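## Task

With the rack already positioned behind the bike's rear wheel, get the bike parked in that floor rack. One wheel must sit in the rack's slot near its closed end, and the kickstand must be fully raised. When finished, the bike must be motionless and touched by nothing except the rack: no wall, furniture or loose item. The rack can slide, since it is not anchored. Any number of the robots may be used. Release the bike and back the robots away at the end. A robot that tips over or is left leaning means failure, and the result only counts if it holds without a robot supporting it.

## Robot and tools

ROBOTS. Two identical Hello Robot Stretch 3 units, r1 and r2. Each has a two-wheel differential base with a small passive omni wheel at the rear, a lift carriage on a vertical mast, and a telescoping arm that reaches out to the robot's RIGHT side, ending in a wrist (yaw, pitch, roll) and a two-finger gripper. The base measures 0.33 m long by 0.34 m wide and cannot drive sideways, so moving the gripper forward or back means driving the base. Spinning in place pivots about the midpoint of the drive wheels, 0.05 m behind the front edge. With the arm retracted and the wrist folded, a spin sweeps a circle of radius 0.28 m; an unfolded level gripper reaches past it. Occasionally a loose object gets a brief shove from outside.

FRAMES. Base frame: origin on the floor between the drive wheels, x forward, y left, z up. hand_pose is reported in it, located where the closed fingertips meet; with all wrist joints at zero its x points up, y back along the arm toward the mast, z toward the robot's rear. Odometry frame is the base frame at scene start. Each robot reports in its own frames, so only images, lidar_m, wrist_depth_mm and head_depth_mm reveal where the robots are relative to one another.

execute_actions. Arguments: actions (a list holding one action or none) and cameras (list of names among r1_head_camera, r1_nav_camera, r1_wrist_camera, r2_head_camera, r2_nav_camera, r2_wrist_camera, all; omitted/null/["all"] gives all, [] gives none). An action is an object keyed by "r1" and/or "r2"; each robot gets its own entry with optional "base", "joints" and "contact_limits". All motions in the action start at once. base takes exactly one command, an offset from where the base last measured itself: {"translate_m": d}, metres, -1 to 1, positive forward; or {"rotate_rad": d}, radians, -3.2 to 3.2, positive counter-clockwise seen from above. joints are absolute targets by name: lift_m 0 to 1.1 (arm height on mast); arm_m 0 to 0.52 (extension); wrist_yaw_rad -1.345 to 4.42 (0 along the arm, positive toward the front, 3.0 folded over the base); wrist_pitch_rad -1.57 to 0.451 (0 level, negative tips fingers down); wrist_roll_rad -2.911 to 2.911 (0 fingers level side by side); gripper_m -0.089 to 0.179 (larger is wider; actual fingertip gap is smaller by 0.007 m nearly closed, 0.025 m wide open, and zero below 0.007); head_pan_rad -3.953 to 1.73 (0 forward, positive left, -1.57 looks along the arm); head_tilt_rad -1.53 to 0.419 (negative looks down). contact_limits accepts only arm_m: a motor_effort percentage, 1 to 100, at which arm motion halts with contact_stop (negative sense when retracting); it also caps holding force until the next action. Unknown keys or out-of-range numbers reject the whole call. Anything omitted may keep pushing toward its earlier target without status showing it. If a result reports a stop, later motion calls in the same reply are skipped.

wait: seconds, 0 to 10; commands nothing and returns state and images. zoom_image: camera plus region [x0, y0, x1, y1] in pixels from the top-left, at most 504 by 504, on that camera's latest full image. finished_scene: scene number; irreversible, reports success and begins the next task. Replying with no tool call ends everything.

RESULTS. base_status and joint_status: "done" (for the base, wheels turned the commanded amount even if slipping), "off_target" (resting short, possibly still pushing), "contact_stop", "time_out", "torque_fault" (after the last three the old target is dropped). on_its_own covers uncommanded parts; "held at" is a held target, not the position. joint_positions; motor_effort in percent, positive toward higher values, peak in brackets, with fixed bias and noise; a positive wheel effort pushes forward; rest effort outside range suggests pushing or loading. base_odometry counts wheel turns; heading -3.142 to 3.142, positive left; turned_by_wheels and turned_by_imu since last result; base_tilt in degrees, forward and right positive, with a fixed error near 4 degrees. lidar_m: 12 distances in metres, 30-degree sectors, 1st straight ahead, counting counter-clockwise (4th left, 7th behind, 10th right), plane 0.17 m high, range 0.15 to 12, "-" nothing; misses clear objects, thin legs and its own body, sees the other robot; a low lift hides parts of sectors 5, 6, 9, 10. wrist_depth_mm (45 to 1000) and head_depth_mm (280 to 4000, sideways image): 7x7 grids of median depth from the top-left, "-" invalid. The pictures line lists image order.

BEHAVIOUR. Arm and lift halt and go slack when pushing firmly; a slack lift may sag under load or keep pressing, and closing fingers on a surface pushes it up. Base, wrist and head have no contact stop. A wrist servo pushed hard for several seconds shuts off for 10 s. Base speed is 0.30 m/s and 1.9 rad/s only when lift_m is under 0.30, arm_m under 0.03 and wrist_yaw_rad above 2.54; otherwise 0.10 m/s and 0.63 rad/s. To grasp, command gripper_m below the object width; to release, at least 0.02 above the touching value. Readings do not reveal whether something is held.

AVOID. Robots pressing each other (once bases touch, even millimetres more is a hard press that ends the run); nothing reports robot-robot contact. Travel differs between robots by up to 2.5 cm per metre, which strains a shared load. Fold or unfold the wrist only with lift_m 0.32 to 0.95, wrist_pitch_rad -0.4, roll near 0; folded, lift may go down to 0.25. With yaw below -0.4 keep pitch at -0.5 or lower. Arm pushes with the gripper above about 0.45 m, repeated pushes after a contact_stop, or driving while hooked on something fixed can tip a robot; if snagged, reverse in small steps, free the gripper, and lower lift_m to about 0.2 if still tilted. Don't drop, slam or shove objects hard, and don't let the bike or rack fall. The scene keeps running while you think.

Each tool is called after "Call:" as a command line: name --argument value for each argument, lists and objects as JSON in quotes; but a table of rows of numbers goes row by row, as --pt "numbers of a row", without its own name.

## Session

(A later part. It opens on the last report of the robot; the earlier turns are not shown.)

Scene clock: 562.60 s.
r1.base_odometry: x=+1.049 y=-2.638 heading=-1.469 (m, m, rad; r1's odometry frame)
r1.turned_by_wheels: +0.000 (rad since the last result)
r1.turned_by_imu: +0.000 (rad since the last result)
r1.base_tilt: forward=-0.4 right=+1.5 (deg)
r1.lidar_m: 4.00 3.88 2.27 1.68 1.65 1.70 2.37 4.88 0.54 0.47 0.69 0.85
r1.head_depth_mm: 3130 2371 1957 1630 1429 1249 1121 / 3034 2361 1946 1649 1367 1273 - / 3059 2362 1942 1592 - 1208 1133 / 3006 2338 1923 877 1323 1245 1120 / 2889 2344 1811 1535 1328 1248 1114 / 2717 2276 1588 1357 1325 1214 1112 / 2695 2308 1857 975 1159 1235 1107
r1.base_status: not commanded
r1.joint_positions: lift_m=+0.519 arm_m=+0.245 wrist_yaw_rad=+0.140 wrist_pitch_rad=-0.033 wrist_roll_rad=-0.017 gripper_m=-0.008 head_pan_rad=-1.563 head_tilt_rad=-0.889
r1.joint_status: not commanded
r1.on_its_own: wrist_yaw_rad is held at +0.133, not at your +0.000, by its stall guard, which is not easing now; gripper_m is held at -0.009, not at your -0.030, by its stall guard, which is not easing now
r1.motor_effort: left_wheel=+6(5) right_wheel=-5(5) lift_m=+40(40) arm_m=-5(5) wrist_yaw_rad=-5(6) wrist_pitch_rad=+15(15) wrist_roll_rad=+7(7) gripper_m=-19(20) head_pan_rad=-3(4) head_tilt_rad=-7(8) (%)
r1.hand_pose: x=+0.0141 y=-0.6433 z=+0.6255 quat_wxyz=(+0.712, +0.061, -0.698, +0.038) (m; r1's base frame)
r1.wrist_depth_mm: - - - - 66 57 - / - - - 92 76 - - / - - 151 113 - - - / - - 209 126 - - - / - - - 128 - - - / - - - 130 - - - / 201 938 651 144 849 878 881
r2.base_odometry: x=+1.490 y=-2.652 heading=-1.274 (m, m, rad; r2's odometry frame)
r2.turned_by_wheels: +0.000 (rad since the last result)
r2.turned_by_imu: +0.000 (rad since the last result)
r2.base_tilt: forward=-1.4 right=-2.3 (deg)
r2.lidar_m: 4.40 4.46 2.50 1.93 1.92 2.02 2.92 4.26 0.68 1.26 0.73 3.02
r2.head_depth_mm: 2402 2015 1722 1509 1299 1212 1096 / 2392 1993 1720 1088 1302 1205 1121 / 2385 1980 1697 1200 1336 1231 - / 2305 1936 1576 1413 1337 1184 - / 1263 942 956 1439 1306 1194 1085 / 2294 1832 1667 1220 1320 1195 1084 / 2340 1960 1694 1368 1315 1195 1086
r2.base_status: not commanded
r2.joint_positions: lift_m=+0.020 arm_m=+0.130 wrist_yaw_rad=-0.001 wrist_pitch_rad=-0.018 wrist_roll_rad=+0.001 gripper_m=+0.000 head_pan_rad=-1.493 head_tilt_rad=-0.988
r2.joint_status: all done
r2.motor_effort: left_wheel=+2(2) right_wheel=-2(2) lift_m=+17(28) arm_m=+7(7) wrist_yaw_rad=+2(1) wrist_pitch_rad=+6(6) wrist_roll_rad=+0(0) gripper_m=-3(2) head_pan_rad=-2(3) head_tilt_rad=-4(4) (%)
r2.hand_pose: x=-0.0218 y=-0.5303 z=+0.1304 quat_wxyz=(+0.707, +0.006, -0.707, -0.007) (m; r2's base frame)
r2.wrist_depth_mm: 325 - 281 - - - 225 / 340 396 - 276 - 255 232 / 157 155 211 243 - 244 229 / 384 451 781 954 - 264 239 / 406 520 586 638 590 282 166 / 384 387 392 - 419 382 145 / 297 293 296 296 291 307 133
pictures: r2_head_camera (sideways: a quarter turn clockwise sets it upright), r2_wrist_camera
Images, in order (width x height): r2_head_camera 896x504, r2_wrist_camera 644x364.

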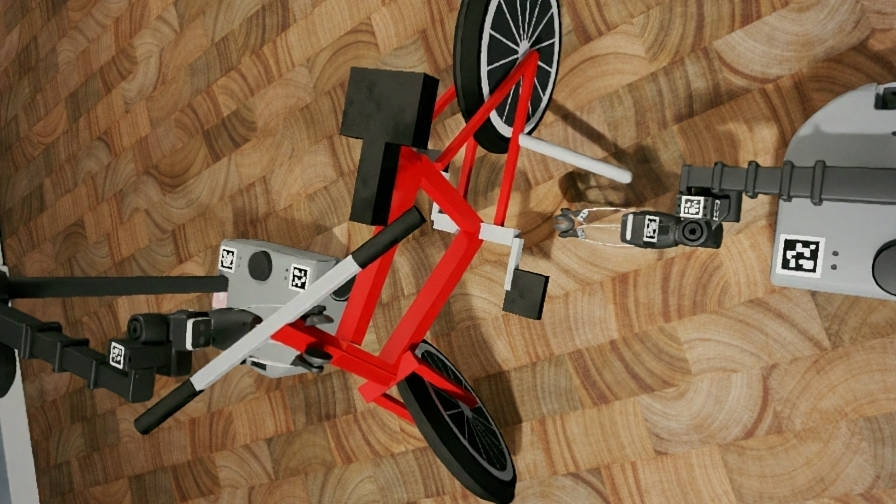

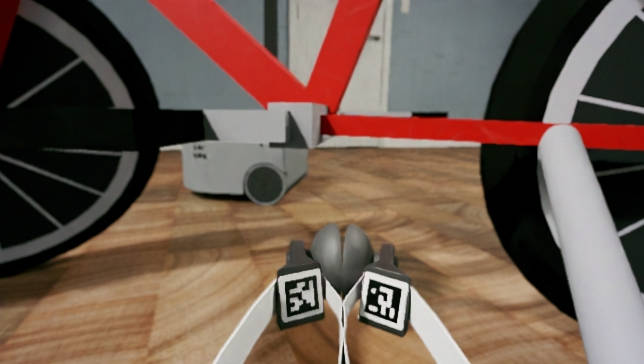

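Call:
execute_actions --actions '[{"r2": {"base": {"translate_m": -0.16}}}]' --cameras '["r2_head_camera", "r2_wrist_camera"]'

Scene clock: 573.30 s.
r1.base_odometry: x=+1.049 y=-2.638 heading=-1.469 (m, m, rad; r1's odometry frame)
r1.turned_by_wheels: +0.000 (rad since the last result)
r1.turned_by_imu: +0.000 (rad since the last result)
r1.base_tilt: forward=-0.4 right=+1.5 (deg)
r1.lidar_m: 3.98 3.86 2.27 1.68 1.65 1.71 2.37 4.89 0.55 0.44 0.70 0.87
r1.head_depth_mm: 3078 2368 1916 1646 1426 1254 1121 / 3040 2381 1960 1644 1405 1281 - / 3064 2356 1932 1607 - 1208 1128 / 2974 2342 1930 1554 1335 1223 1128 / 2882 2331 1907 1524 1333 1238 1111 / 2807 2299 1675 1514 1210 1236 1106 / 2658 2233 1574 991 1247 1219 1105
r1.base_status: not commanded
r1.joint_positions: lift_m=+0.519 arm_m=+0.245 wrist_yaw_rad=+0.240 wrist_pitch_rad=-0.037 wrist_roll_rad=-0.017 gripper_m=-0.008 head_pan_rad=-1.563 head_tilt_rad=-0.889
r1.joint_status: not commanded
r1.on_its_own: wrist_yaw_rad is held at +0.221, not at your +0.000, by its stall guard, which is not easing now; gripper_m is held at -0.009, not at your -0.030, by its stall guard, which is not easing now; wrist_yaw_rad is at rest, and its effort (-16) is outside its rest range (-12 to +12)
r1.motor_effort: left_wheel=+10(28) right_wheel=-11(34) lift_m=+40(40) arm_m=-4(4) wrist_yaw_rad=-16(62) wrist_pitch_rad=+18(18) wrist_roll_rad=+7(7) gripper_m=-21(27) head_pan_rad=-3(4) head_tilt_rad=-6(7) (%)
r1.hand_pose: x=+0.0392 y=-0.6383 z=+0.6244 quat_wxyz=(+0.710, +0.097, -0.694, +0.072) (m; r1's base frame)
r1.wrist_depth_mm: - - - - 65 63 - / - - - 93 87 - - / - - 191 123 - - - / - - 222 131 - - - / - - - 131 - - - / 281 - 868 129 - - - / 208 229 792 137 870 891 883
r2.base_odometry: x=+1.443 y=-2.499 heading=-1.274 (m, m, rad; r2's odometry frame)
r2.turned_by_wheels: +0.000 (rad since the last result)
r2.turned_by_imu: +0.000 (rad since the last result)
r2.base_tilt: forward=-1.3 right=-2.3 (deg)
r2.lidar_m: 4.48 4.59 2.41 1.86 1.84 1.94 2.81 4.10 0.66 1.29 0.82 0.83
r2.head_depth_mm: 2409 2002 1723 1503 1316 1206 1094 / 2395 1992 1716 1502 1299 1204 1126 / 2386 1998 1714 1120 1306 1228 - / 2350 1972 1694 1215 1331 1183 - / 2364 1939 1582 1217 1330 1198 1087 / 2225 1679 1092 1429 1320 1188 1082 / 1063 948 1624 1293 1321 1192 1080
r2.base_status: done
r2.joint_positions: lift_m=+0.020 arm_m=+0.130 wrist_yaw_rad=+0.207 wrist_pitch_rad=-0.001 wrist_roll_rad=+0.001 gripper_m=+0.000 head_pan_rad=-1.493 head_tilt_rad=-0.988
r2.joint_status: not commanded
r2.on_its_own: wrist_yaw_rad is held at +0.185, not at your +0.000, by its stall guard, which is not easing now; wrist_yaw_rad is at rest, and its effort (-24) is outside its rest range (-12 to +12)
r2.motor_effort: left_wheel=+5(17) right_wheel=-9(40) lift_m=+17(17) arm_m=+4(6) wrist_yaw_rad=-24(100) wrist_pitch_rad=+0(7) wrist_roll_rad=+0(0) gripper_m=-3(9) head_pan_rad=-2(3) head_tilt_rad=-4(4) (%)
r2.hand_pose: x=+0.0312 y=-0.5255 z=+0.1348 quat_wxyz=(+0.703, +0.074, -0.703, +0.072) (m; r2's base frame)
r2.wrist_depth_mm: 381 419 - 299 - 215 195 / 406 460 332 - - 221 202 / 232 265 275 328 244 217 198 / 469 531 921 917 909 228 210 / 495 562 612 681 175 242 217 / 405 412 407 - 156 250 222 / 303 306 310 306 136 300 230
pictures: r2_head_camera (sideways: a quarter turn clockwise sets it upright), r2_wrist_camera
Images, in order (width x height): r2_head_camera 896x504, r2_wrist_camera 644x364.

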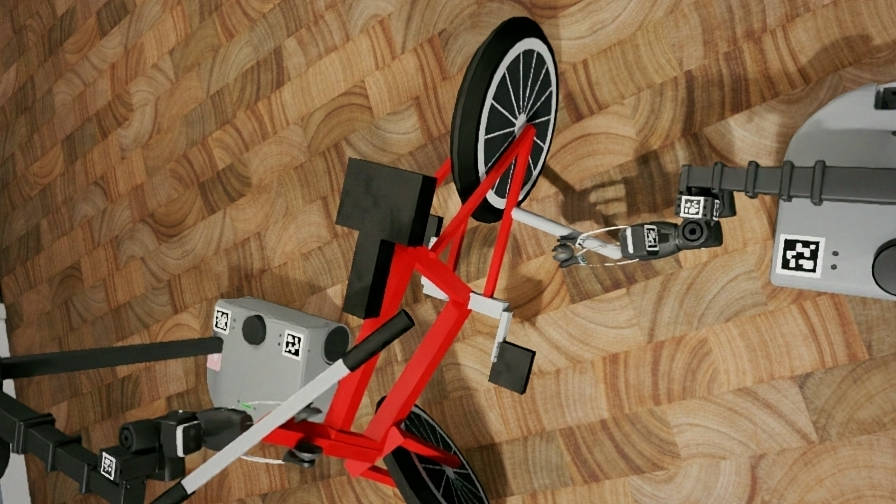

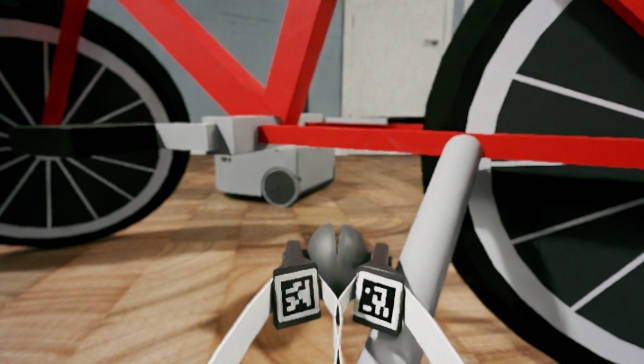

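Call:
zoom_image --camera "r2_wrist_camera" --region '[340, 90, 644, 364]'

Region (340, 90, 644, 364) of r2_wrist_camera's 644x364 image, scaled by 1.658; it fills the top 454 rows of this view, and the rest is white.

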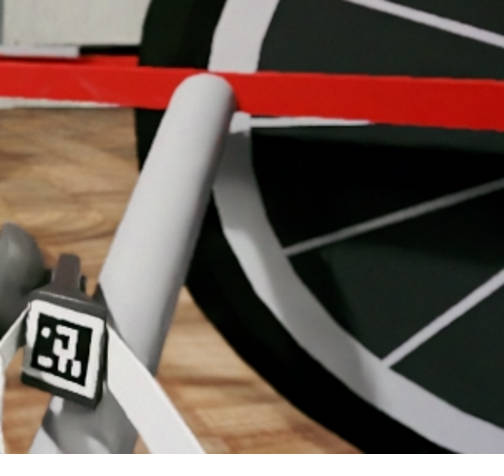

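Call:
execute_actions --actions '[{"r2": {"base": {"translate_m": 0.08}, "joints": {"wrist_yaw_rad": 0.0}}}]' --cameras '[]'

Call:
execute_actions --actions '[{"r2": {"joints": {"lift_m": 0.40, "wrist_pitch_rad": -0.4}}}]' --cameras '[]'

Call:
execute_actions --actions '[{"r2": {"joints": {"arm_m": 0.0, "wrist_yaw_rad": 3.0}}}]' --cameras '[]'

Call:
execute_actions --actions '[{"r2": {"joints": {"lift_m": 0.26, "head_pan_rad": -2.2, "head_tilt_rad": -0.7}}}]' --cameras '["r2_head_camera"]'

Scene clock: 672.97 s.
r1.base_odometry: x=+1.049 y=-2.638 heading=-1.469 (m, m, rad; r1's odometry frame)
r1.turned_by_wheels: +0.000 (rad since the last result)
r1.turned_by_imu: -0.001 (rad since the last result)
r1.base_tilt: forward=-0.4 right=+1.4 (deg)
r1.lidar_m: 3.99 3.87 2.27 1.69 1.65 1.70 2.37 4.89 0.54 0.44 0.70 0.86
r1.head_depth_mm: 3061 2393 1946 1638 1433 1255 1131 / 3039 2380 1923 1640 1389 1273 - / 3012 2364 1919 1601 - 1209 1124 / 2999 2349 1922 873 1332 1226 1118 / 2889 2359 1921 1595 1331 1244 1113 / 2813 2245 1618 1391 1204 1244 1108 / 2633 2294 1586 974 1192 1216 1102
r1.base_status: not commanded
r1.joint_positions: lift_m=+0.519 arm_m=+0.245 wrist_yaw_rad=+0.225 wrist_pitch_rad=-0.035 wrist_roll_rad=-0.017 gripper_m=-0.008 head_pan_rad=-1.563 head_tilt_rad=-0.889
r1.joint_status: not commanded
r1.on_its_own: wrist_yaw_rad is held at +0.221, not at your +0.000, by its stall guard, which is not easing now; gripper_m is held at -0.009, not at your -0.030, by its stall guard, which is not easing now
r1.motor_effort: left_wheel=+6(20) right_wheel=-5(24) lift_m=+40(40) arm_m=-5(4) wrist_yaw_rad=-4(41) wrist_pitch_rad=+17(18) wrist_roll_rad=+7(7) gripper_m=-21(24) head_pan_rad=-4(3) head_tilt_rad=-7(8) (%)
r1.hand_pose: x=+0.0354 y=-0.6392 z=+0.6249 quat_wxyz=(+0.710, +0.091, -0.695, +0.067) (m; r1's base frame)
r1.wrist_depth_mm: - - - - 69 63 - / - - - 96 83 - - / - - 181 120 - - - / - - 213 129 - - - / - - - 129 - - - / 289 - - 130 - - - / 202 871 658 140 863 897 891
r2.base_odometry: x=+1.466 y=-2.575 heading=-1.274 (m, m, rad; r2's odometry frame)
r2.turned_by_wheels: +0.000 (rad since the last result)
r2.turned_by_imu: -0.001 (rad since the last result)
r2.base_tilt: forward=-1.4 right=-2.3 (deg)
r2.lidar_m: 4.46 4.53 2.46 1.90 1.88 1.97 2.88 4.18 0.67 1.27 0.77 3.05
r2.head_depth_mm: 2421 2004 1723 1502 1287 1206 1096 / 2408 1994 1706 1125 1294 1208 1119 / 2387 1996 1713 1157 1320 1234 - / 2360 1983 1687 1210 1333 1186 - / 2298 1659 1520 1466 1305 1201 1087 / 1103 935 1005 1413 1322 1192 1081 / 2330 1915 1685 1257 1315 1193 1088
r2.base_status: done
r2.joint_positions: lift_m=+0.020 arm_m=+0.130 wrist_yaw_rad=+0.002 wrist_pitch_rad=-0.016 wrist_roll_rad=+0.001 gripper_m=+0.000 head_pan_rad=-1.493 head_tilt_rad=-0.988
r2.joint_status: all done
r2.motor_effort: left_wheel=+2(14) right_wheel=-3(24) lift_m=+17(17) arm_m=+4(4) wrist_yaw_rad=-3(82) wrist_pitch_rad=+5(5) wrist_roll_rad=+0(0) gripper_m=-2(7) head_pan_rad=-3(2) head_tilt_rad=-4(5) (%)
r2.hand_pose: x=-0.0208 y=-0.5306 z=+0.1310 quat_wxyz=(+0.707, +0.007, -0.707, -0.005) (m; r2's base frame)
r2.wrist_depth_mm: 367 292 - - - 228 216 / 380 - 289 - - 233 221 / 187 222 247 336 250 219 212 / 426 789 796 - 841 245 236 / 474 570 573 655 547 254 241 / 385 396 398 - 157 263 252 / 298 299 299 300 275 278 264
pictures: none
No camera images: the call's "cameras" was empty. Leave "cameras" out to get every camera's image.

Scene clock: 677.27 s.
r1.base_odometry: x=+1.049 y=-2.638 heading=-1.469 (m, m, rad; r1's odometry frame)
r1.turned_by_wheels: +0.000 (rad since the last result)
r1.turned_by_imu: +0.000 (rad since the last result)
r1.base_tilt: forward=-0.4 right=+1.5 (deg)
r1.lidar_m: 3.97 3.85 2.27 1.68 1.65 1.70 2.38 4.89 0.54 0.44 0.70 0.86
r1.head_depth_mm: 3086 2391 1968 1637 1427 1257 1123 / 3038 2378 1929 1643 1396 1285 - / 2944 2377 1921 1603 - 1207 1122 / 3018 2335 1902 877 1331 1223 1119 / 2857 2346 1907 1588 1338 1234 1110 / 2787 2276 1605 1533 1198 1235 1101 / 1315 1281 1584 991 1194 1220 1110
r1.base_status: not commanded
r1.joint_positions: lift_m=+0.519 arm_m=+0.245 wrist_yaw_rad=+0.226 wrist_pitch_rad=-0.035 wrist_roll_rad=-0.017 gripper_m=-0.008 head_pan_rad=-1.563 head_tilt_rad=-0.889
r1.joint_status: not commanded
r1.on_its_own: wrist_yaw_rad is held at +0.221, not at your +0.000, by its stall guard, which is not easing now; gripper_m is held at -0.009, not at your -0.030, by its stall guard, which is not easing now
r1.motor_effort: left_wheel=+6(5) right_wheel=-5(5) lift_m=+40(40) arm_m=-5(4) wrist_yaw_rad=-4(4) wrist_pitch_rad=+17(17) wrist_roll_rad=+7(7) gripper_m=-20(21) head_pan_rad=-4(4) head_tilt_rad=-8(7) (%)
r1.hand_pose: x=+0.0358 y=-0.6391 z=+0.6249 quat_wxyz=(+0.710, +0.092, -0.695, +0.068) (m; r1's base frame)
r1.wrist_depth_mm: - - - - 69 63 - / - - - 95 83 - - / - - 180 120 - - - / - - 211 130 - - - / - - 524 129 - - - / 290 - 837 130 - - - / 203 400 790 140 867 897 872
r2.base_odometry: x=+1.466 y=-2.575 heading=-1.274 (m, m, rad; r2's odometry frame)
r2.turned_by_wheels: +0.000 (rad since the last result)
r2.turned_by_imu: -0.001 (rad since the last result)
r2.base_tilt: forward=-1.4 right=-2.3 (deg)
r2.lidar_m: 4.43 4.52 2.46 1.90 1.88 1.98 2.88 4.18 0.65 0.57 0.77 3.07
r2.head_depth_mm: 2419 2004 1730 1512 1287 1200 1095 / 2401 2007 1713 1119 1299 1205 1107 / 2379 1991 1702 1134 1332 1188 - / 2359 1994 1693 1212 1330 1198 - / 2303 1655 1526 1459 1309 1192 1086 / 1104 933 1036 1412 1323 1191 1081 / 2343 1911 1681 1261 1320 1192 1081
r2.base_status: not commanded
r2.joint_positions: lift_m=+0.400 arm_m=+0.130 wrist_yaw_rad=+0.002 wrist_pitch_rad=-0.413 wrist_roll_rad=+0.001 gripper_m=+0.000 head_pan_rad=-1.493 head_tilt_rad=-0.988
r2.joint_status: all done
r2.motor_effort: left_wheel=+2(2) right_wheel=-3(3) lift_m=+33(35) arm_m=+4(4) wrist_yaw_rad=-2(7) wrist_pitch_rad=+4(4) wrist_roll_rad=+0(0) gripper_m=-2(2) head_pan_rad=-2(1) head_tilt_rad=-4(5) (%)
r2.hand_pose: x=-0.0210 y=-0.4997 z=+0.4133 quat_wxyz=(+0.692, +0.146, -0.692, -0.145) (m; r2's base frame)
r2.wrist_depth_mm: 293 267 270 - 176 169 - / 340 - 270 268 - - - / 358 - 921 291 - - - / 387 387 921 952 535 982 985 / 449 561 414 493 369 299 280 / 508 645 631 - 364 320 308 / 546 359 374 554 387 352 348
pictures: none
No camera images: the call's "cameras" was empty. Leave "cameras" out to get every camera's image.

Scene clock: 679.77 s.
r1.base_odometry: x=+1.049 y=-2.638 heading=-1.469 (m, m, rad; r1's odometry frame)
r1.turned_by_wheels: +0.000 (rad since the last result)
r1.turned_by_imu: +0.000 (rad since the last result)
r1.base_tilt: forward=-0.3 right=+1.5 (deg)
r1.lidar_m: 4.01 3.86 2.27 1.68 1.65 1.71 2.37 4.89 0.54 0.44 0.70 0.86
r1.head_depth_mm: 3034 2377 1946 1645 1419 1262 1122 / 3024 2349 1942 1641 1401 1278 - / 3054 2371 1933 1595 - 1213 1128 / 3059 2331 1930 869 1327 1225 1128 / 2889 2342 1908 1585 1329 1248 1111 / 2796 2246 1616 1538 1194 1242 1112 / 1331 1296 1839 983 1189 1219 1112
r1.base_status: not commanded
r1.joint_positions: lift_m=+0.519 arm_m=+0.245 wrist_yaw_rad=+0.226 wrist_pitch_rad=-0.035 wrist_roll_rad=-0.017 gripper_m=-0.008 head_pan_rad=-1.563 head_tilt_rad=-0.889
r1.joint_status: not commanded
r1.on_its_own: wrist_yaw_rad is held at +0.221, not at your +0.000, by its stall guard, which is not easing now; gripper_m is held at -0.009, not at your -0.030, by its stall guard, which is not easing now
r1.motor_effort: left_wheel=+5(5) right_wheel=-6(6) lift_m=+40(40) arm_m=-4(5) wrist_yaw_rad=-3(4) wrist_pitch_rad=+17(17) wrist_roll_rad=+7(7) gripper_m=-21(20) head_pan_rad=-3(3) head_tilt_rad=-7(7) (%)
r1.hand_pose: x=+0.0358 y=-0.6391 z=+0.6249 quat_wxyz=(+0.710, +0.092, -0.695, +0.068) (m; r1's base frame)
r1.wrist_depth_mm: - - - - 69 63 - / - - - 95 83 - - / - - 181 120 - - - / - - 210 129 - - - / - - - 130 - - - / 290 - - 130 - - - / 202 856 812 140 864 885 905
r2.base_odometry: x=+1.466 y=-2.575 heading=-1.274 (m, m, rad; r2's odometry frame)
r2.turned_by_wheels: +0.000 (rad since the last result)
r2.turned_by_imu: +0.000 (rad since the last result)
r2.base_tilt: forward=-1.4 right=-2.3 (deg)
r2.lidar_m: 4.46 4.54 2.46 1.89 1.87 1.98 2.87 4.17 0.65 0.57 0.77 3.06
r2.head_depth_mm: 2399 2012 1719 1499 1284 1207 1096 / 2391 1997 1705 1118 1296 1205 1110 / 2390 1975 1712 1153 1316 1221 - / 2373 1984 1696 1208 1336 1235 - / 2289 1647 1518 1460 1308 1185 1087 / 1099 935 1039 1411 1326 1194 1088 / 2335 1913 1694 1252 1319 1185 1082
r2.base_status: not commanded
r2.joint_positions: lift_m=+0.400 arm_m=+0.000 wrist_yaw_rad=+2.997 wrist_pitch_rad=-0.413 wrist_roll_rad=+0.001 gripper_m=+0.000 head_pan_rad=-1.493 head_tilt_rad=-0.988
r2.joint_status: all done
r2.motor_effort: left_wheel=+2(2) right_wheel=-3(4) lift_m=+33(33) arm_m=-6(8) wrist_yaw_rad=+3(2) wrist_pitch_rad=+4(4) wrist_roll_rad=+0(0) gripper_m=-3(3) head_pan_rad=-2(2) head_tilt_rad=-4(5) (%)
r2.hand_pose: x=+0.0111 y=+0.0773 z=+0.4133 quat_wxyz=(+0.195, +0.701, +0.095, +0.680) (m; r2's base frame)
r2.wrist_depth_mm: - - - - - - - / - - - - - - - / - - - - - - - / - - 980 961 - 990 963 / 811 791 - 831 797 769 774 / 663 672 671 - 680 642 662 / 565 569 565 560 551 563 568
pictures: none
No camera images: the call's "cameras" was empty. Leave "cameras" out to get every camera's image.

Scene clock: 681.87 s.
r1.base_odometry: x=+1.049 y=-2.638 heading=-1.469 (m, m, rad; r1's odometry frame)
r1.turned_by_wheels: +0.000 (rad since the last result)
r1.turned_by_imu: +0.000 (rad since the last result)
r1.base_tilt: forward=-0.4 right=+1.6 (deg)
r1.lidar_m: 4.00 3.88 2.27 1.68 1.65 1.71 2.37 4.89 0.54 0.44 0.70 0.86
r1.head_depth_mm: 3073 2357 1927 1642 1429 1256 1118 / 3059 2368 1935 1646 1403 1274 - / 3042 2340 1932 1577 - 1199 1130 / 3021 2358 1919 871 1332 1223 1119 / 2896 2308 1908 1588 1332 1241 1112 / 2769 2205 1540 1532 1192 1244 1113 / 2642 1403 1660 987 1194 1221 1114
r1.base_status: not commanded
r1.joint_positions: lift_m=+0.519 arm_m=+0.245 wrist_yaw_rad=+0.226 wrist_pitch_rad=-0.035 wrist_roll_rad=-0.017 gripper_m=-0.008 head_pan_rad=-1.563 head_tilt_rad=-0.889
r1.joint_status: not commanded
r1.on_its_own: wrist_yaw_rad is held at +0.221, not at your +0.000, by its stall guard, which is not easing now; gripper_m is held at -0.009, not at your -0.030, by its stall guard, which is not easing now
r1.motor_effort: left_wheel=+6(6) right_wheel=-5(5) lift_m=+40(40) arm_m=-5(4) wrist_yaw_rad=-5(5) wrist_pitch_rad=+17(17) wrist_roll_rad=+7(7) gripper_m=-19(20) head_pan_rad=-4(3) head_tilt_rad=-7(7) (%)
r1.hand_pose: x=+0.0358 y=-0.6391 z=+0.6249 quat_wxyz=(+0.710, +0.092, -0.695, +0.068) (m; r1's base frame)
r1.wrist_depth_mm: - - - - 69 63 - / - - - 96 83 - - / - - 181 120 - - - / - - 211 130 - - - / - - - 129 - - - / 291 - - 130 - - - / 202 855 812 140 886 893 892
r2.base_odometry: x=+1.466 y=-2.575 heading=-1.274 (m, m, rad; r2's odometry frame)
r2.turned_by_wheels: +0.000 (rad since the last result)
r2.turned_by_imu: +0.000 (rad since the last result)
r2.base_tilt: forward=-1.4 right=-2.3 (deg)
r2.lidar_m: 4.42 4.51 2.45 1.89 1.87 1.98 2.87 4.18 0.65 0.57 0.77 3.08
r2.head_depth_mm: 3462 3528 2514 1953 1521 1354 1165 / 3690 3478 2509 1948 1472 1346 1161 / - 3448 2451 1943 1598 1343 1161 / - 3452 2472 1918 1572 1312 1160 / - 3387 2441 1917 1572 1239 1156 / 3685 3415 2439 1908 1562 1097 1133 / 3292 3337 2418 1894 898 1132 1153
r2.base_status: not commanded
r2.joint_positions: lift_m=+0.260 arm_m=+0.000 wrist_yaw_rad=+2.998 wrist_pitch_rad=-0.414 wrist_roll_rad=+0.001 gripper_m=+0.000 head_pan_rad=-2.193 head_tilt_rad=-0.705
r2.joint_status: all done
r2.motor_effort: left_wheel=+2(2) right_wheel=-2(3) lift_m=+17(28) arm_m=-6(6) wrist_yaw_rad=+3(3) wrist_pitch_rad=+5(5) wrist_roll_rad=+0(0) gripper_m=-3(1) head_pan_rad=-2(26) head_tilt_rad=+1(17) (%)
r2.hand_pose: x=+0.0110 y=+0.0772 z=+0.2740 quat_wxyz=(+0.195, +0.701, +0.095, +0.679) (m; r2's base frame)
r2.wrist_depth_mm: - - - - - - - / - - - - - - - / 998 975 973 966 975 982 964 / 743 742 736 718 730 733 730 / 593 593 - 609 585 581 576 / 482 504 - - 498 479 478 / - - - - 415 417 418
pictures: r2_head_camera (sideways: a quarter turn clockwise sets it upright)
Images, in order (width x height): r2_head_camera 896x504.

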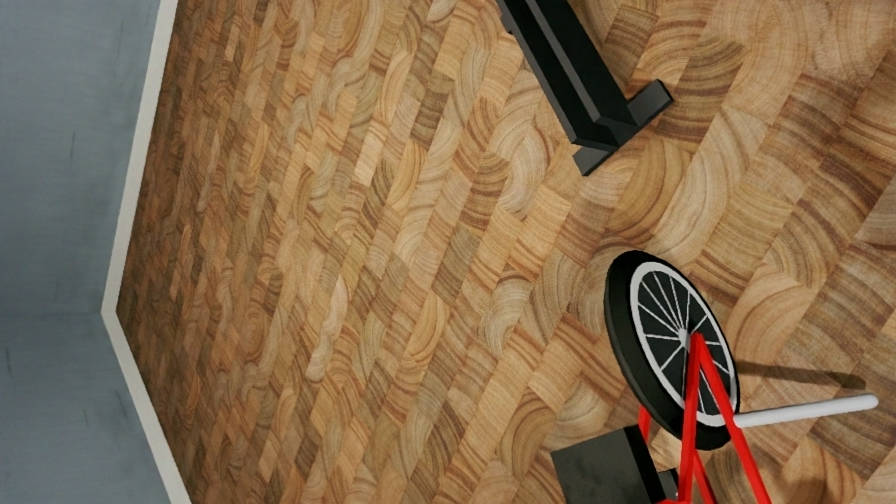

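Call:
execute_actions --actions '[{"r2": {"base": {"translate_m": -1.0}}}]' --cameras '[]'

Call:
execute_actions --actions '[{"r2": {"base": {"translate_m": -0.85}, "joints": {"head_pan_rad": -0.6, "head_tilt_rad": -0.7}}}]' --cameras '["r2_head_camera"]'

Scene clock: 699.23 s.
r1.base_odometry: x=+1.049 y=-2.638 heading=-1.469 (m, m, rad; r1's odometry frame)
r1.turned_by_wheels: +0.000 (rad since the last result)
r1.turned_by_imu: -0.001 (rad since the last result)
r1.base_tilt: forward=-0.4 right=+1.5 (deg)
r1.lidar_m: 4.00 3.86 2.27 1.68 1.65 1.71 2.38 4.90 0.54 0.44 0.70 0.86
r1.head_depth_mm: 3116 2400 1936 1648 1416 1261 1127 / 3022 2388 1933 1636 1392 1266 - / 3041 2333 1933 1606 - 1207 1124 / 2990 2356 1909 873 1339 1225 1130 / 2879 2316 1927 1596 1332 1249 1111 / 2789 2311 1910 1577 1198 1243 1122 / 2728 2317 1903 988 1192 1211 1106
r1.base_status: not commanded
r1.joint_positions: lift_m=+0.519 arm_m=+0.245 wrist_yaw_rad=+0.226 wrist_pitch_rad=-0.035 wrist_roll_rad=-0.017 gripper_m=-0.008 head_pan_rad=-1.563 head_tilt_rad=-0.889
r1.joint_status: not commanded
r1.on_its_own: wrist_yaw_rad is held at +0.221, not at your +0.000, by its stall guard, which is not easing now; gripper_m is held at -0.009, not at your -0.030, by its stall guard, which is not easing now
r1.motor_effort: left_wheel=+5(5) right_wheel=-5(5) lift_m=+40(40) arm_m=-5(4) wrist_yaw_rad=-5(6) wrist_pitch_rad=+17(17) wrist_roll_rad=+7(7) gripper_m=-20(20) head_pan_rad=-4(3) head_tilt_rad=-7(7) (%)
r1.hand_pose: x=+0.0358 y=-0.6391 z=+0.6249 quat_wxyz=(+0.710, +0.092, -0.695, +0.068) (m; r1's base frame)
r1.wrist_depth_mm: - - - - 69 63 - / - - - 96 83 - - / - - 181 120 - - - / - - 211 129 - - - / - - - 130 - - - / 291 - - 130 - - - / 202 876 947 140 884 906 887
r2.base_odometry: x=+1.173 y=-1.619 heading=-1.274 (m, m, rad; r2's odometry frame)
r2.turned_by_wheels: +0.000 (rad since the last result)
r2.turned_by_imu: +0.000 (rad since the last result)
r2.base_tilt: forward=-1.5 right=-2.3 (deg)
r2.lidar_m: 5.10 4.31 1.89 1.46 1.44 1.52 2.21 3.28 3.49 3.36 0.82 0.84
r2.head_depth_mm: 2779 3011 2499 1949 1598 1347 1169 / 2922 3113 2496 1947 1589 1346 1164 / 3059 3286 2489 1952 1584 1350 1160 / 3185 3462 2468 1916 1581 1338 1159 / 3391 3382 2424 1917 1585 1305 1153 / 3597 3349 2423 1908 1565 1335 1112 / 3714 3321 2426 1902 1568 1325 1086
r2.base_status: done
r2.joint_positions: lift_m=+0.260 arm_m=+0.000 wrist_yaw_rad=+2.999 wrist_pitch_rad=-0.414 wrist_roll_rad=+0.001 gripper_m=+0.000 head_pan_rad=-2.193 head_tilt_rad=-0.704
r2.joint_status: not commanded
r2.motor_effort: left_wheel=+2(5) right_wheel=-2(9) lift_m=+17(17) arm_m=-6(6) wrist_yaw_rad=+2(3) wrist_pitch_rad=+5(5) wrist_roll_rad=+0(0) gripper_m=-3(3) head_pan_rad=-3(2) head_tilt_rad=+1(2) (%)
r2.hand_pose: x=+0.0108 y=+0.0772 z=+0.2739 quat_wxyz=(+0.195, +0.701, +0.096, +0.680) (m; r2's base frame)
r2.wrist_depth_mm: - - - - - - - / - - - - - - - / 979 979 - 982 976 931 984 / 721 740 729 714 723 726 737 / 592 592 582 604 576 585 582 / 488 503 - - 497 485 482 / - - - - 410 414 416
pictures: none
No camera images: the call's "cameras" was empty. Leave "cameras" out to get every camera's image.

Scene clock: 703.83 s.
r1.base_odometry: x=+1.049 y=-2.638 heading=-1.469 (m, m, rad; r1's odometry frame)
r1.turned_by_wheels: +0.000 (rad since the last result)
r1.turned_by_imu: +0.000 (rad since the last result)
r1.base_tilt: forward=-0.5 right=+1.5 (deg)
r1.lidar_m: 4.00 3.87 2.27 1.68 1.65 1.71 2.38 4.87 0.54 0.44 0.70 0.86
r1.head_depth_mm: 3065 2405 1956 1640 1429 1253 1121 / 3099 2329 1943 1630 1399 1275 - / 3061 2334 1935 1588 - 1204 1120 / 2954 2346 1918 870 1336 1222 1124 / 2888 2318 1911 1583 1339 1240 1111 / 2775 2310 1898 1575 1204 1238 1111 / 2709 2301 1905 985 1184 1221 1109
r1.base_status: not commanded
r1.joint_positions: lift_m=+0.519 arm_m=+0.245 wrist_yaw_rad=+0.226 wrist_pitch_rad=-0.035 wrist_roll_rad=-0.017 gripper_m=-0.008 head_pan_rad=-1.563 head_tilt_rad=-0.889
r1.joint_status: not commanded
r1.on_its_own: wrist_yaw_rad is held at +0.221, not at your +0.000, by its stall guard, which is not easing now; gripper_m is held at -0.009, not at your -0.030, by its stall guard, which is not easing now
r1.motor_effort: left_wheel=+6(5) right_wheel=-5(5) lift_m=+40(40) arm_m=-5(4) wrist_yaw_rad=-4(4) wrist_pitch_rad=+17(17) wrist_roll_rad=+7(7) gripper_m=-20(20) head_pan_rad=-3(3) head_tilt_rad=-7(7) (%)
r1.hand_pose: x=+0.0358 y=-0.6391 z=+0.6249 quat_wxyz=(+0.710, +0.092, -0.695, +0.068) (m; r1's base frame)
r1.wrist_depth_mm: - - - - 69 63 - / - - - 95 83 - - / - - 181 120 - - - / - - 212 129 - - - / - - - 130 - - - / 291 - - 131 - - - / 202 855 921 139 864 896 888
r2.base_odometry: x=+0.924 y=-0.806 heading=-1.274 (m, m, rad; r2's odometry frame)
r2.turned_by_wheels: +0.000 (rad since the last result)
r2.turned_by_imu: +0.000 (rad since the last result)
r2.base_tilt: forward=-1.4 right=-2.4 (deg)
r2.lidar_m: 2.41 3.18 1.40 1.08 1.07 1.13 1.65 2.54 2.68 3.75 3.65 1.53
r2.head_depth_mm: 3083 3298 2537 1967 1602 1348 1167 / 3272 3417 2503 1945 1595 1346 1169 / 3403 3489 2484 1946 1584 1315 1160 / 3464 3263 2442 1931 1475 1337 1160 / 3716 3414 2450 1915 1570 1332 1155 / - 3242 2005 1909 1569 1331 1156 / - 3167 2347 1903 1558 1326 1153
r2.base_status: done
r2.joint_positions: lift_m=+0.260 arm_m=+0.000 wrist_yaw_rad=+2.999 wrist_pitch_rad=-0.414 wrist_roll_rad=+0.001 gripper_m=+0.000 head_pan_rad=-0.607 head_tilt_rad=-0.704
r2.joint_status: all done
r2.motor_effort: left_wheel=+1(5) right_wheel=-2(8) lift_m=+17(17) arm_m=-6(6) wrist_yaw_rad=+2(2) wrist_pitch_rad=+5(5) wrist_roll_rad=+0(0) gripper_m=-2(3) head_pan_rad=+2(26) head_tilt_rad=+2(3) (%)
r2.hand_pose: x=+0.0108 y=+0.0772 z=+0.2739 quat_wxyz=(+0.195, +0.701, +0.096, +0.680) (m; r2's base frame)
r2.wrist_depth_mm: 800 859 - - - - - / 841 952 - - - - - / 867 930 - 995 972 967 978 / 732 741 735 723 739 724 710 / 594 585 587 608 579 574 577 / 483 506 - - 488 479 486 / - - - - 411 417 418
pictures: r2_head_camera (sideways: a quarter turn clockwise sets it upright)
Images, in order (width x height): r2_head_camera 896x504.

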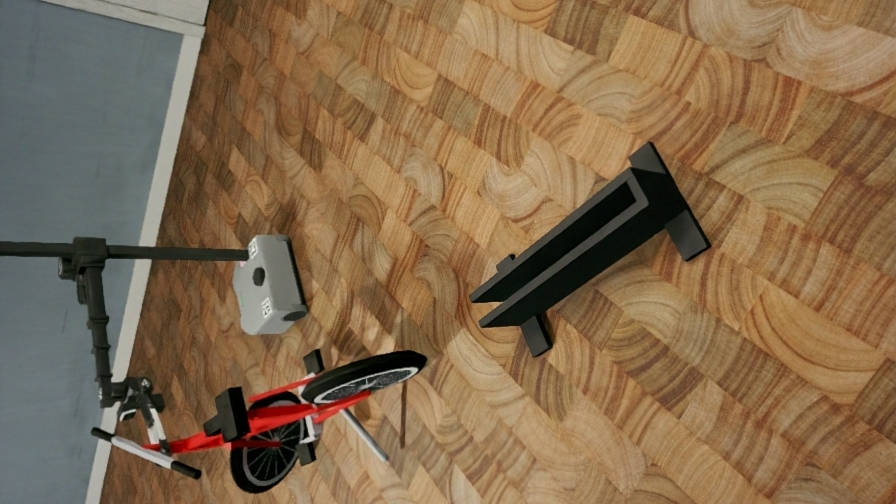

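Call:
execute_actions --actions '[{"r2": {"base": {"rotate_rad": -1.571}}}]' --cameras '[]'

Call:
execute_actions --actions '[{"r2": {"base": {"translate_m": 0.50}}}]' --cameras '[]'

Call:
execute_actions --actions '[{"r2": {"base": {"rotate_rad": 1.51}, "joints": {"head_pan_rad": 0.0, "head_tilt_rad": -0.75}}}]' --cameras '["r2_head_camera"]'

Scene clock: 721.30 s.
r1.base_odometry: x=+1.049 y=-2.638 heading=-1.469 (m, m, rad; r1's odometry frame)
r1.turned_by_wheels: +0.000 (rad since the last result)
r1.turned_by_imu: +0.000 (rad since the last result)
r1.base_tilt: forward=-0.4 right=+1.4 (deg)
r1.lidar_m: 3.99 3.87 2.28 1.68 1.65 1.71 2.37 4.88 0.54 0.44 0.70 0.86
r1.head_depth_mm: 3107 2400 1945 1645 1423 1251 1130 / 3074 2371 1935 1637 1401 1274 - / 3003 2377 1927 1605 - 1202 1126 / 3003 2355 1923 869 1347 1228 1123 / 2889 2346 1900 1590 1332 1246 1115 / 2779 2328 1893 1582 1193 1230 1105 / 2736 2297 1908 987 1193 1216 1108
r1.base_status: not commanded
r1.joint_positions: lift_m=+0.519 arm_m=+0.245 wrist_yaw_rad=+0.226 wrist_pitch_rad=-0.035 wrist_roll_rad=-0.017 gripper_m=-0.008 head_pan_rad=-1.563 head_tilt_rad=-0.889
r1.joint_status: not commanded
r1.on_its_own: wrist_yaw_rad is held at +0.221, not at your +0.000, by its stall guard, which is not easing now; gripper_m is held at -0.009, not at your -0.030, by its stall guard, which is not easing now
r1.motor_effort: left_wheel=+4(5) right_wheel=-5(5) lift_m=+40(40) arm_m=-4(4) wrist_yaw_rad=-4(5) wrist_pitch_rad=+17(17) wrist_roll_rad=+7(7) gripper_m=-20(20) head_pan_rad=-4(3) head_tilt_rad=-7(6) (%)
r1.hand_pose: x=+0.0358 y=-0.6391 z=+0.6249 quat_wxyz=(+0.710, +0.092, -0.695, +0.068) (m; r1's base frame)
r1.wrist_depth_mm: - - - - 69 63 - / - - - 95 83 - - / - - 181 120 - - - / - - 212 129 - - - / - - - 129 - - - / 290 - - 130 - - - / 202 847 942 140 865 891 917
r2.base_odometry: x=+0.924 y=-0.806 heading=-2.844 (m, m, rad; r2's odometry frame)
r2.turned_by_wheels: -1.571 (rad since the last result)
r2.turned_by_imu: -1.573 (rad since the last result)
r2.base_tilt: forward=-1.4 right=-2.4 (deg)
r2.lidar_m: 3.74 3.63 1.52 2.42 3.11 1.39 1.08 1.06 1.13 1.66 2.53 2.70
r2.head_depth_mm: 2129 2368 2462 1959 1606 1355 1167 / 2232 2488 2484 1936 1592 1346 1162 / 2372 2626 2489 1927 1599 1347 1159 / 2505 2792 2470 1937 1583 1333 1161 / 2662 2949 2463 1905 1566 1331 1152 / 2796 3123 2426 1909 1566 1325 1155 / 3014 3244 2414 1894 1558 1319 1152
r2.base_status: done
r2.joint_positions: lift_m=+0.260 arm_m=+0.000 wrist_yaw_rad=+2.999 wrist_pitch_rad=-0.414 wrist_roll_rad=+0.001 gripper_m=+0.000 head_pan_rad=-0.607 head_tilt_rad=-0.704
r2.joint_status: not commanded
r2.motor_effort: left_wheel=+2(7) right_wheel=-3(6) lift_m=+17(17) arm_m=-6(6) wrist_yaw_rad=+1(1) wrist_pitch_rad=+5(5) wrist_roll_rad=+0(0) gripper_m=-2(2) head_pan_rad=+2(2) head_tilt_rad=+1(1) (%)
r2.hand_pose: x=+0.0108 y=+0.0772 z=+0.2739 quat_wxyz=(+0.195, +0.701, +0.096, +0.680) (m; r2's base frame)
r2.wrist_depth_mm: - - - - - - - / - - - - - - - / 973 - - 982 952 855 864 / 754 737 749 754 738 726 718 / 580 578 575 606 585 580 576 / 490 512 - - 495 482 481 / - - - - 416 417 415
pictures: none
No camera images: the call's "cameras" was empty. Leave "cameras" out to get every camera's image.

Scene clock: 724.60 s.
r1.base_odometry: x=+1.049 y=-2.638 heading=-1.469 (m, m, rad; r1's odometry frame)
r1.turned_by_wheels: +0.000 (rad since the last result)
r1.turned_by_imu: +0.000 (rad since the last result)
r1.base_tilt: forward=-0.5 right=+1.4 (deg)
r1.lidar_m: 4.00 3.86 2.27 1.68 1.65 1.70 2.37 4.89 0.54 0.44 0.70 0.86
r1.head_depth_mm: 3083 2375 1960 1642 1426 1259 1121 / 2989 2384 1934 1622 1392 1266 - / 3015 2369 1928 1597 - 1203 1126 / 3007 2329 1937 868 1334 1227 1122 / 2867 2332 1915 1595 1322 1238 1110 / 2788 2328 1907 1578 1202 1235 1104 / 2697 2335 1885 986 1196 1218 1105
r1.base_status: not commanded
r1.joint_positions: lift_m=+0.519 arm_m=+0.245 wrist_yaw_rad=+0.226 wrist_pitch_rad=-0.035 wrist_roll_rad=-0.017 gripper_m=-0.008 head_pan_rad=-1.563 head_tilt_rad=-0.889
r1.joint_status: not commanded
r1.on_its_own: wrist_yaw_rad is held at +0.221, not at your +0.000, by its stall guard, which is not easing now; gripper_m is held at -0.009, not at your -0.030, by its stall guard, which is not easing now
r1.motor_effort: left_wheel=+6(6) right_wheel=-5(5) lift_m=+40(40) arm_m=-5(5) wrist_yaw_rad=-4(4) wrist_pitch_rad=+16(17) wrist_roll_rad=+7(7) gripper_m=-21(19) head_pan_rad=-4(4) head_tilt_rad=-8(7) (%)
r1.hand_pose: x=+0.0358 y=-0.6391 z=+0.6249 quat_wxyz=(+0.710, +0.092, -0.695, +0.068) (m; r1's base frame)
r1.wrist_depth_mm: - - - - 69 63 - / - - - 95 83 - - / - - 181 120 - - - / - - 211 129 - - - / - - - 130 - - - / 289 - - 130 - - - / 203 866 936 139 858 902 884
r2.base_odometry: x=+0.446 y=-0.953 heading=-2.844 (m, m, rad; r2's odometry frame)
r2.turned_by_wheels: +0.000 (rad since the last result)
r2.turned_by_imu: -0.001 (rad since the last result)
r2.base_tilt: forward=-1.4 right=-2.2 (deg)
r2.lidar_m: 3.29 3.19 2.19 1.40 4.49 2.00 1.54 1.51 1.62 2.36 2.32 2.47
r2.head_depth_mm: 1964 2154 2338 1954 1602 1349 1170 / 2056 2284 2414 1940 1587 1345 1163 / 2151 2413 2476 1932 1578 1340 1163 / 2291 2560 2447 1925 1585 1341 1165 / 2453 2740 2444 1922 1594 1332 1161 / 2600 2922 2428 1920 1570 1325 1155 / 2755 3085 2418 1904 1569 1329 1150
r2.base_status: done
r2.joint_positions: lift_m=+0.260 arm_m=+0.000 wrist_yaw_rad=+2.999 wrist_pitch_rad=-0.414 wrist_roll_rad=+0.001 gripper_m=+0.000 head_pan_rad=-0.607 head_tilt_rad=-0.704
r2.joint_status: not commanded
r2.motor_effort: left_wheel=+2(7) right_wheel=-3(5) lift_m=+17(17) arm_m=-5(5) wrist_yaw_rad=+2(2) wrist_pitch_rad=+5(5) wrist_roll_rad=+0(0) gripper_m=-2(2) head_pan_rad=+2(3) head_tilt_rad=+1(2) (%)
r2.hand_pose: x=+0.0108 y=+0.0772 z=+0.2739 quat_wxyz=(+0.195, +0.701, +0.096, +0.680) (m; r2's base frame)
r2.wrist_depth_mm: - - - - - - - / - - - - - - - / 978 970 977 682 963 970 941 / 741 748 737 712 739 714 725 / 595 585 597 598 589 590 581 / 486 505 - - 486 481 487 / - - - - 411 419 409
pictures: none
No camera images: the call's "cameras" was empty. Leave "cameras" out to get every camera's image.

Scene clock: 726.77 s.
r1.base_odometry: x=+1.049 y=-2.638 heading=-1.469 (m, m, rad; r1's odometry frame)
r1.turned_by_wheels: +0.000 (rad since the last result)
r1.turned_by_imu: +0.000 (rad since the last result)
r1.base_tilt: forward=-0.4 right=+1.4 (deg)
r1.lidar_m: 3.98 3.86 2.27 1.68 1.65 1.71 2.38 4.89 0.54 0.44 0.70 0.86
r1.head_depth_mm: 3102 2379 1922 1653 1437 1257 1124 / 3098 2390 1937 1631 1402 1274 - / 3062 2381 1944 1592 - 1206 1125 / 2946 2349 1930 867 1332 1227 1125 / 2890 2317 1911 1584 1330 1240 1113 / 2794 2327 1917 1583 1203 1233 1108 / 2712 2285 1893 985 1189 1216 1108
r1.base_status: not commanded
r1.joint_positions: lift_m=+0.519 arm_m=+0.245 wrist_yaw_rad=+0.226 wrist_pitch_rad=-0.035 wrist_roll_rad=-0.017 gripper_m=-0.008 head_pan_rad=-1.563 head_tilt_rad=-0.889
r1.joint_status: not commanded
r1.on_its_own: wrist_yaw_rad is held at +0.221, not at your +0.000, by its stall guard, which is not easing now; gripper_m is held at -0.009, not at your -0.030, by its stall guard, which is not easing now
r1.motor_effort: left_wheel=+5(5) right_wheel=-5(5) lift_m=+40(40) arm_m=-4(4) wrist_yaw_rad=-4(5) wrist_pitch_rad=+17(17) wrist_roll_rad=+7(7) gripper_m=-18(21) head_pan_rad=-3(3) head_tilt_rad=-8(7) (%)
r1.hand_pose: x=+0.0358 y=-0.6391 z=+0.6249 quat_wxyz=(+0.710, +0.092, -0.695, +0.068) (m; r1's base frame)
r1.wrist_depth_mm: - - - - 69 63 - / - - - 95 83 - - / - - 180 120 - - - / - - 212 129 - - - / - - - 130 - - - / 290 - - 130 - - - / 203 879 935 140 874 887 884
r2.base_odometry: x=+0.446 y=-0.953 heading=-1.334 (m, m, rad; r2's odometry frame)
r2.turned_by_wheels: +1.510 (rad since the last result)
r2.turned_by_imu: +1.511 (rad since the last result)
r2.base_tilt: forward=-1.4 right=-2.3 (deg)
r2.lidar_m: 1.40 5.49 2.12 1.56 1.53 1.58 2.20 2.32 2.42 3.34 3.20 2.18
r2.head_depth_mm: 3674 3197 2242 1869 1556 1324 1152 / - 3155 2257 1860 1552 1323 1148 / - 2970 2255 1859 1551 1320 1152 / - 2416 2073 1808 1456 1239 1140 / - 3112 2302 1824 1519 1305 1139 / - 3107 2294 1831 1526 1302 1139 / - 3008 2300 1819 1523 1300 1128
r2.base_status: done
r2.joint_positions: lift_m=+0.260 arm_m=+0.000 wrist_yaw_rad=+2.999 wrist_pitch_rad=-0.414 wrist_roll_rad=+0.001 gripper_m=+0.000 head_pan_rad=-0.007 head_tilt_rad=-0.741
r2.joint_status: all done
r2.motor_effort: left_wheel=-2(5) right_wheel=+3(10) lift_m=+17(17) arm_m=-6(6) wrist_yaw_rad=+1(1) wrist_pitch_rad=+5(5) wrist_roll_rad=+0(0) gripper_m=-2(2) head_pan_rad=+2(22) head_tilt_rad=-4(9) (%)
r2.hand_pose: x=+0.0108 y=+0.0772 z=+0.2739 quat_wxyz=(+0.195, +0.701, +0.096, +0.680) (m; r2's base frame)
r2.wrist_depth_mm: - - - - - - - / - - - - - - - / - 970 996 - 970 987 993 / 734 741 719 727 716 731 726 / 595 589 592 606 582 576 591 / 490 494 - - 502 488 478 / - - - - 407 414 414
pictures: r2_head_camera (sideways: a quarter turn clockwise sets it upright)
Images, in order (width x height): r2_head_camera 896x504.

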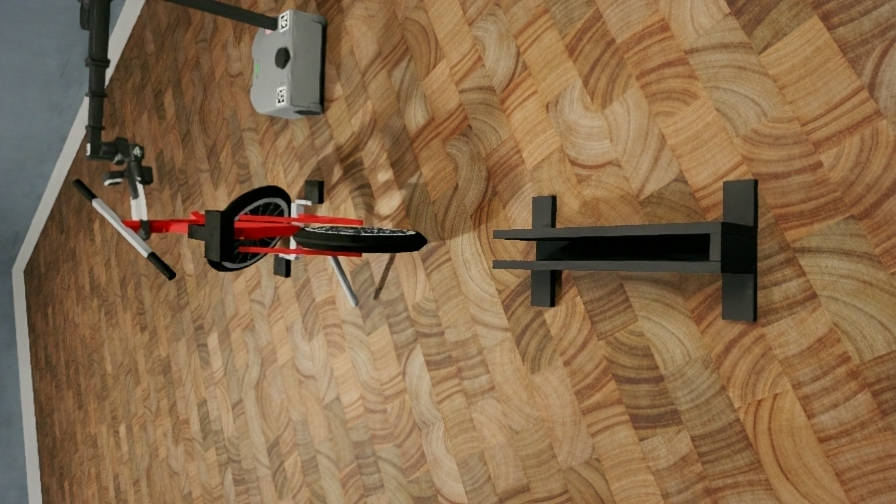

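Call:
zoom_image --camera "r2_head_camera" --region '[270, 150, 770, 340]'

Region (270, 150, 770, 340) of r2_head_camera's 896x504 image, scaled by 1.008, with more detail than that image has; it fills the top 192 rows of this view, and the rest is white.

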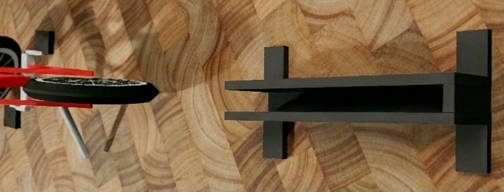

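Call:
execute_actions --actions '[{"r2": {"base": {"rotate_rad": -0.027}}}]' --cameras '[]'

Call:
execute_actions --actions '[{"r2": {"base": {"translate_m": 0.44}, "joints": {"head_tilt_rad": -1.0}}}]' --cameras '["r2_head_camera"]'

Scene clock: 763.90 s.
r1.base_odometry: x=+1.049 y=-2.638 heading=-1.469 (m, m, rad; r1's odometry frame)
r1.turned_by_wheels: +0.000 (rad since the last result)
r1.turned_by_imu: +0.000 (rad since the last result)
r1.base_tilt: forward=-0.4 right=+1.5 (deg)
r1.lidar_m: 3.97 3.85 2.27 1.68 1.65 1.71 2.38 4.89 0.54 0.44 0.70 0.86
r1.head_depth_mm: 3113 2390 1946 1654 1420 1256 1117 / 3034 2362 1938 1638 1403 1274 - / 3000 2388 1914 1601 - 1204 1127 / 2956 2362 1923 873 1340 1225 1120 / 2916 2335 1910 1593 1335 1247 1118 / 2756 2313 1919 1607 1203 1243 1107 / 2720 2311 1904 986 1192 1215 1108
r1.base_status: not commanded
r1.joint_positions: lift_m=+0.519 arm_m=+0.245 wrist_yaw_rad=+0.226 wrist_pitch_rad=-0.035 wrist_roll_rad=-0.017 gripper_m=-0.008 head_pan_rad=-1.563 head_tilt_rad=-0.889
r1.joint_status: not commanded
r1.on_its_own: wrist_yaw_rad is held at +0.221, not at your +0.000, by its stall guard, which is not easing now; gripper_m is held at -0.009, not at your -0.030, by its stall guard, which is not easing now
r1.motor_effort: left_wheel=+5(5) right_wheel=-5(5) lift_m=+40(40) arm_m=-4(4) wrist_yaw_rad=-4(5) wrist_pitch_rad=+17(17) wrist_roll_rad=+7(7) gripper_m=-19(19) head_pan_rad=-3(4) head_tilt_rad=-6(6) (%)
r1.hand_pose: x=+0.0358 y=-0.6391 z=+0.6249 quat_wxyz=(+0.710, +0.092, -0.695, +0.068) (m; r1's base frame)
r1.wrist_depth_mm: - - - - 69 63 - / - - - 95 83 - - / - - 180 121 - - - / - - 211 129 - - - / - - - 129 - - - / 289 - - 130 - - - / 203 869 924 140 866 885 885
r2.base_odometry: x=+0.446 y=-0.953 heading=-1.361 (m, m, rad; r2's odometry frame)
r2.turned_by_wheels: -0.027 (rad since the last result)
r2.turned_by_imu: -0.028 (rad since the last result)
r2.base_tilt: forward=-1.4 right=-2.3 (deg)
r2.lidar_m: 1.39 6.09 2.17 1.57 1.53 1.57 2.14 2.32 2.41 3.26 3.21 2.19
r2.head_depth_mm: 3550 3071 2279 1877 1548 1324 1155 / - 3134 2238 1860 1537 1321 1148 / - 3019 2339 1846 1548 1318 1147 / - 2232 1831 1801 1500 1232 1145 / - 3089 2283 1838 1534 1300 1143 / - 3083 2286 1825 1527 1307 1135 / - 3034 2264 1829 1519 1301 1134
r2.base_status: done
r2.joint_positions: lift_m=+0.260 arm_m=+0.000 wrist_yaw_rad=+2.999 wrist_pitch_rad=-0.414 wrist_roll_rad=+0.001 gripper_m=+0.000 head_pan_rad=-0.007 head_tilt_rad=-0.741
r2.joint_status: not commanded
r2.motor_effort: left_wheel=+0(3) right_wheel=+0(2) lift_m=+17(17) arm_m=-5(6) wrist_yaw_rad=+2(2) wrist_pitch_rad=+5(5) wrist_roll_rad=+0(0) gripper_m=-2(2) head_pan_rad=+2(2) head_tilt_rad=-3(3) (%)
r2.hand_pose: x=+0.0108 y=+0.0772 z=+0.2739 quat_wxyz=(+0.195, +0.701, +0.096, +0.680) (m; r2's base frame)
r2.wrist_depth_mm: - - - - - - - / - - - - - - - / 978 - 981 958 964 953 965 / 752 743 732 731 721 719 748 / 585 591 571 599 574 576 582 / 486 499 - - 492 482 492 / - - - - 409 417 415
pictures: none
No camera images: the call's "cameras" was empty. Leave "cameras" out to get every camera's image.

Scene clock: 767.10 s.
r1.base_odometry: x=+1.049 y=-2.638 heading=-1.469 (m, m, rad; r1's odometry frame)
r1.turned_by_wheels: +0.000 (rad since the last result)
r1.turned_by_imu: +0.000 (rad since the last result)
r1.base_tilt: forward=-0.4 right=+1.4 (deg)
r1.lidar_m: 3.99 3.85 2.28 1.68 1.65 1.70 2.37 4.89 0.54 0.44 0.70 0.86
r1.head_depth_mm: 3087 2384 1955 1629 1424 1254 1128 / 3027 2350 1951 1635 1399 1275 - / 3006 2366 1935 1589 - 1205 1124 / 3030 2351 1921 875 1329 1224 1127 / 2890 2328 1911 1590 1335 1240 1112 / 2832 2329 1906 1576 1195 1243 1107 / 2711 2328 1883 986 1192 1215 1110
r1.base_status: not commanded
r1.joint_positions: lift_m=+0.519 arm_m=+0.245 wrist_yaw_rad=+0.226 wrist_pitch_rad=-0.035 wrist_roll_rad=-0.017 gripper_m=-0.008 head_pan_rad=-1.563 head_tilt_rad=-0.889
r1.joint_status: not commanded
r1.on_its_own: wrist_yaw_rad is held at +0.221, not at your +0.000, by its stall guard, which is not easing now; gripper_m is held at -0.009, not at your -0.030, by its stall guard, which is not easing now
r1.motor_effort: left_wheel=+6(6) right_wheel=-5(5) lift_m=+40(40) arm_m=-5(4) wrist_yaw_rad=-4(5) wrist_pitch_rad=+17(17) wrist_roll_rad=+7(7) gripper_m=-20(20) head_pan_rad=-4(3) head_tilt_rad=-7(8) (%)
r1.hand_pose: x=+0.0358 y=-0.6391 z=+0.6249 quat_wxyz=(+0.710, +0.092, -0.695, +0.068) (m; r1's base frame)
r1.wrist_depth_mm: - - - - 69 63 - / - - - 96 83 - - / - - 181 120 - - - / - - 211 129 - - - / - - - 130 - - - / 290 - - 130 - - - / 201 865 929 140 874 904 881
r2.base_odometry: x=+0.538 y=-1.383 heading=-1.361 (m, m, rad; r2's odometry frame)
r2.turned_by_wheels: +0.000 (rad since the last result)
r2.turned_by_imu: -0.001 (rad since the last result)
r2.base_tilt: forward=-1.6 right=-2.3 (deg)
r2.lidar_m: 0.96 5.98 2.49 1.80 1.75 1.80 2.44 2.70 2.79 3.13 2.99 1.76
r2.head_depth_mm: 2411 1853 1723 1512 1346 1205 1094 / 2397 1902 1711 1508 1337 1206 1098 / 2396 1942 1702 1504 1335 1199 1095 / 1476 1650 1598 1485 1287 1160 1072 / 2360 1971 1695 1494 1333 1196 1092 / 2372 1970 1687 1485 1324 1192 1087 / 2354 1958 1688 1480 1317 1195 1080
r2.base_status: done
r2.joint_positions: lift_m=+0.260 arm_m=+0.000 wrist_yaw_rad=+2.999 wrist_pitch_rad=-0.414 wrist_roll_rad=+0.001 gripper_m=+0.000 head_pan_rad=-0.007 head_tilt_rad=-0.988
r2.joint_status: all done
r2.motor_effort: left_wheel=+1(6) right_wheel=+0(7) lift_m=+17(17) arm_m=-5(5) wrist_yaw_rad=+1(2) wrist_pitch_rad=+5(5) wrist_roll_rad=+0(0) gripper_m=-2(2) head_pan_rad=+1(2) head_tilt_rad=-4(18) (%)
r2.hand_pose: x=+0.0108 y=+0.0772 z=+0.2739 quat_wxyz=(+0.195, +0.701, +0.096, +0.680) (m; r2's base frame)
r2.wrist_depth_mm: - - - - - - - / - - - - - - - / 988 984 973 977 978 971 963 / 739 723 757 735 725 737 716 / 595 580 585 613 573 573 581 / 481 516 - - 495 483 491 / - - - - 409 414 415
pictures: r2_head_camera (sideways: a quarter turn clockwise sets it upright)
Images, in order (width x height): r2_head_camera 896x504.

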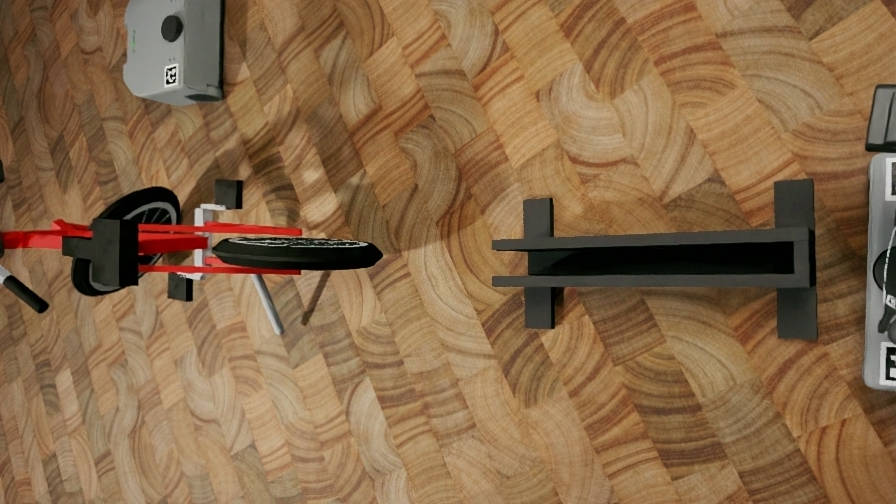

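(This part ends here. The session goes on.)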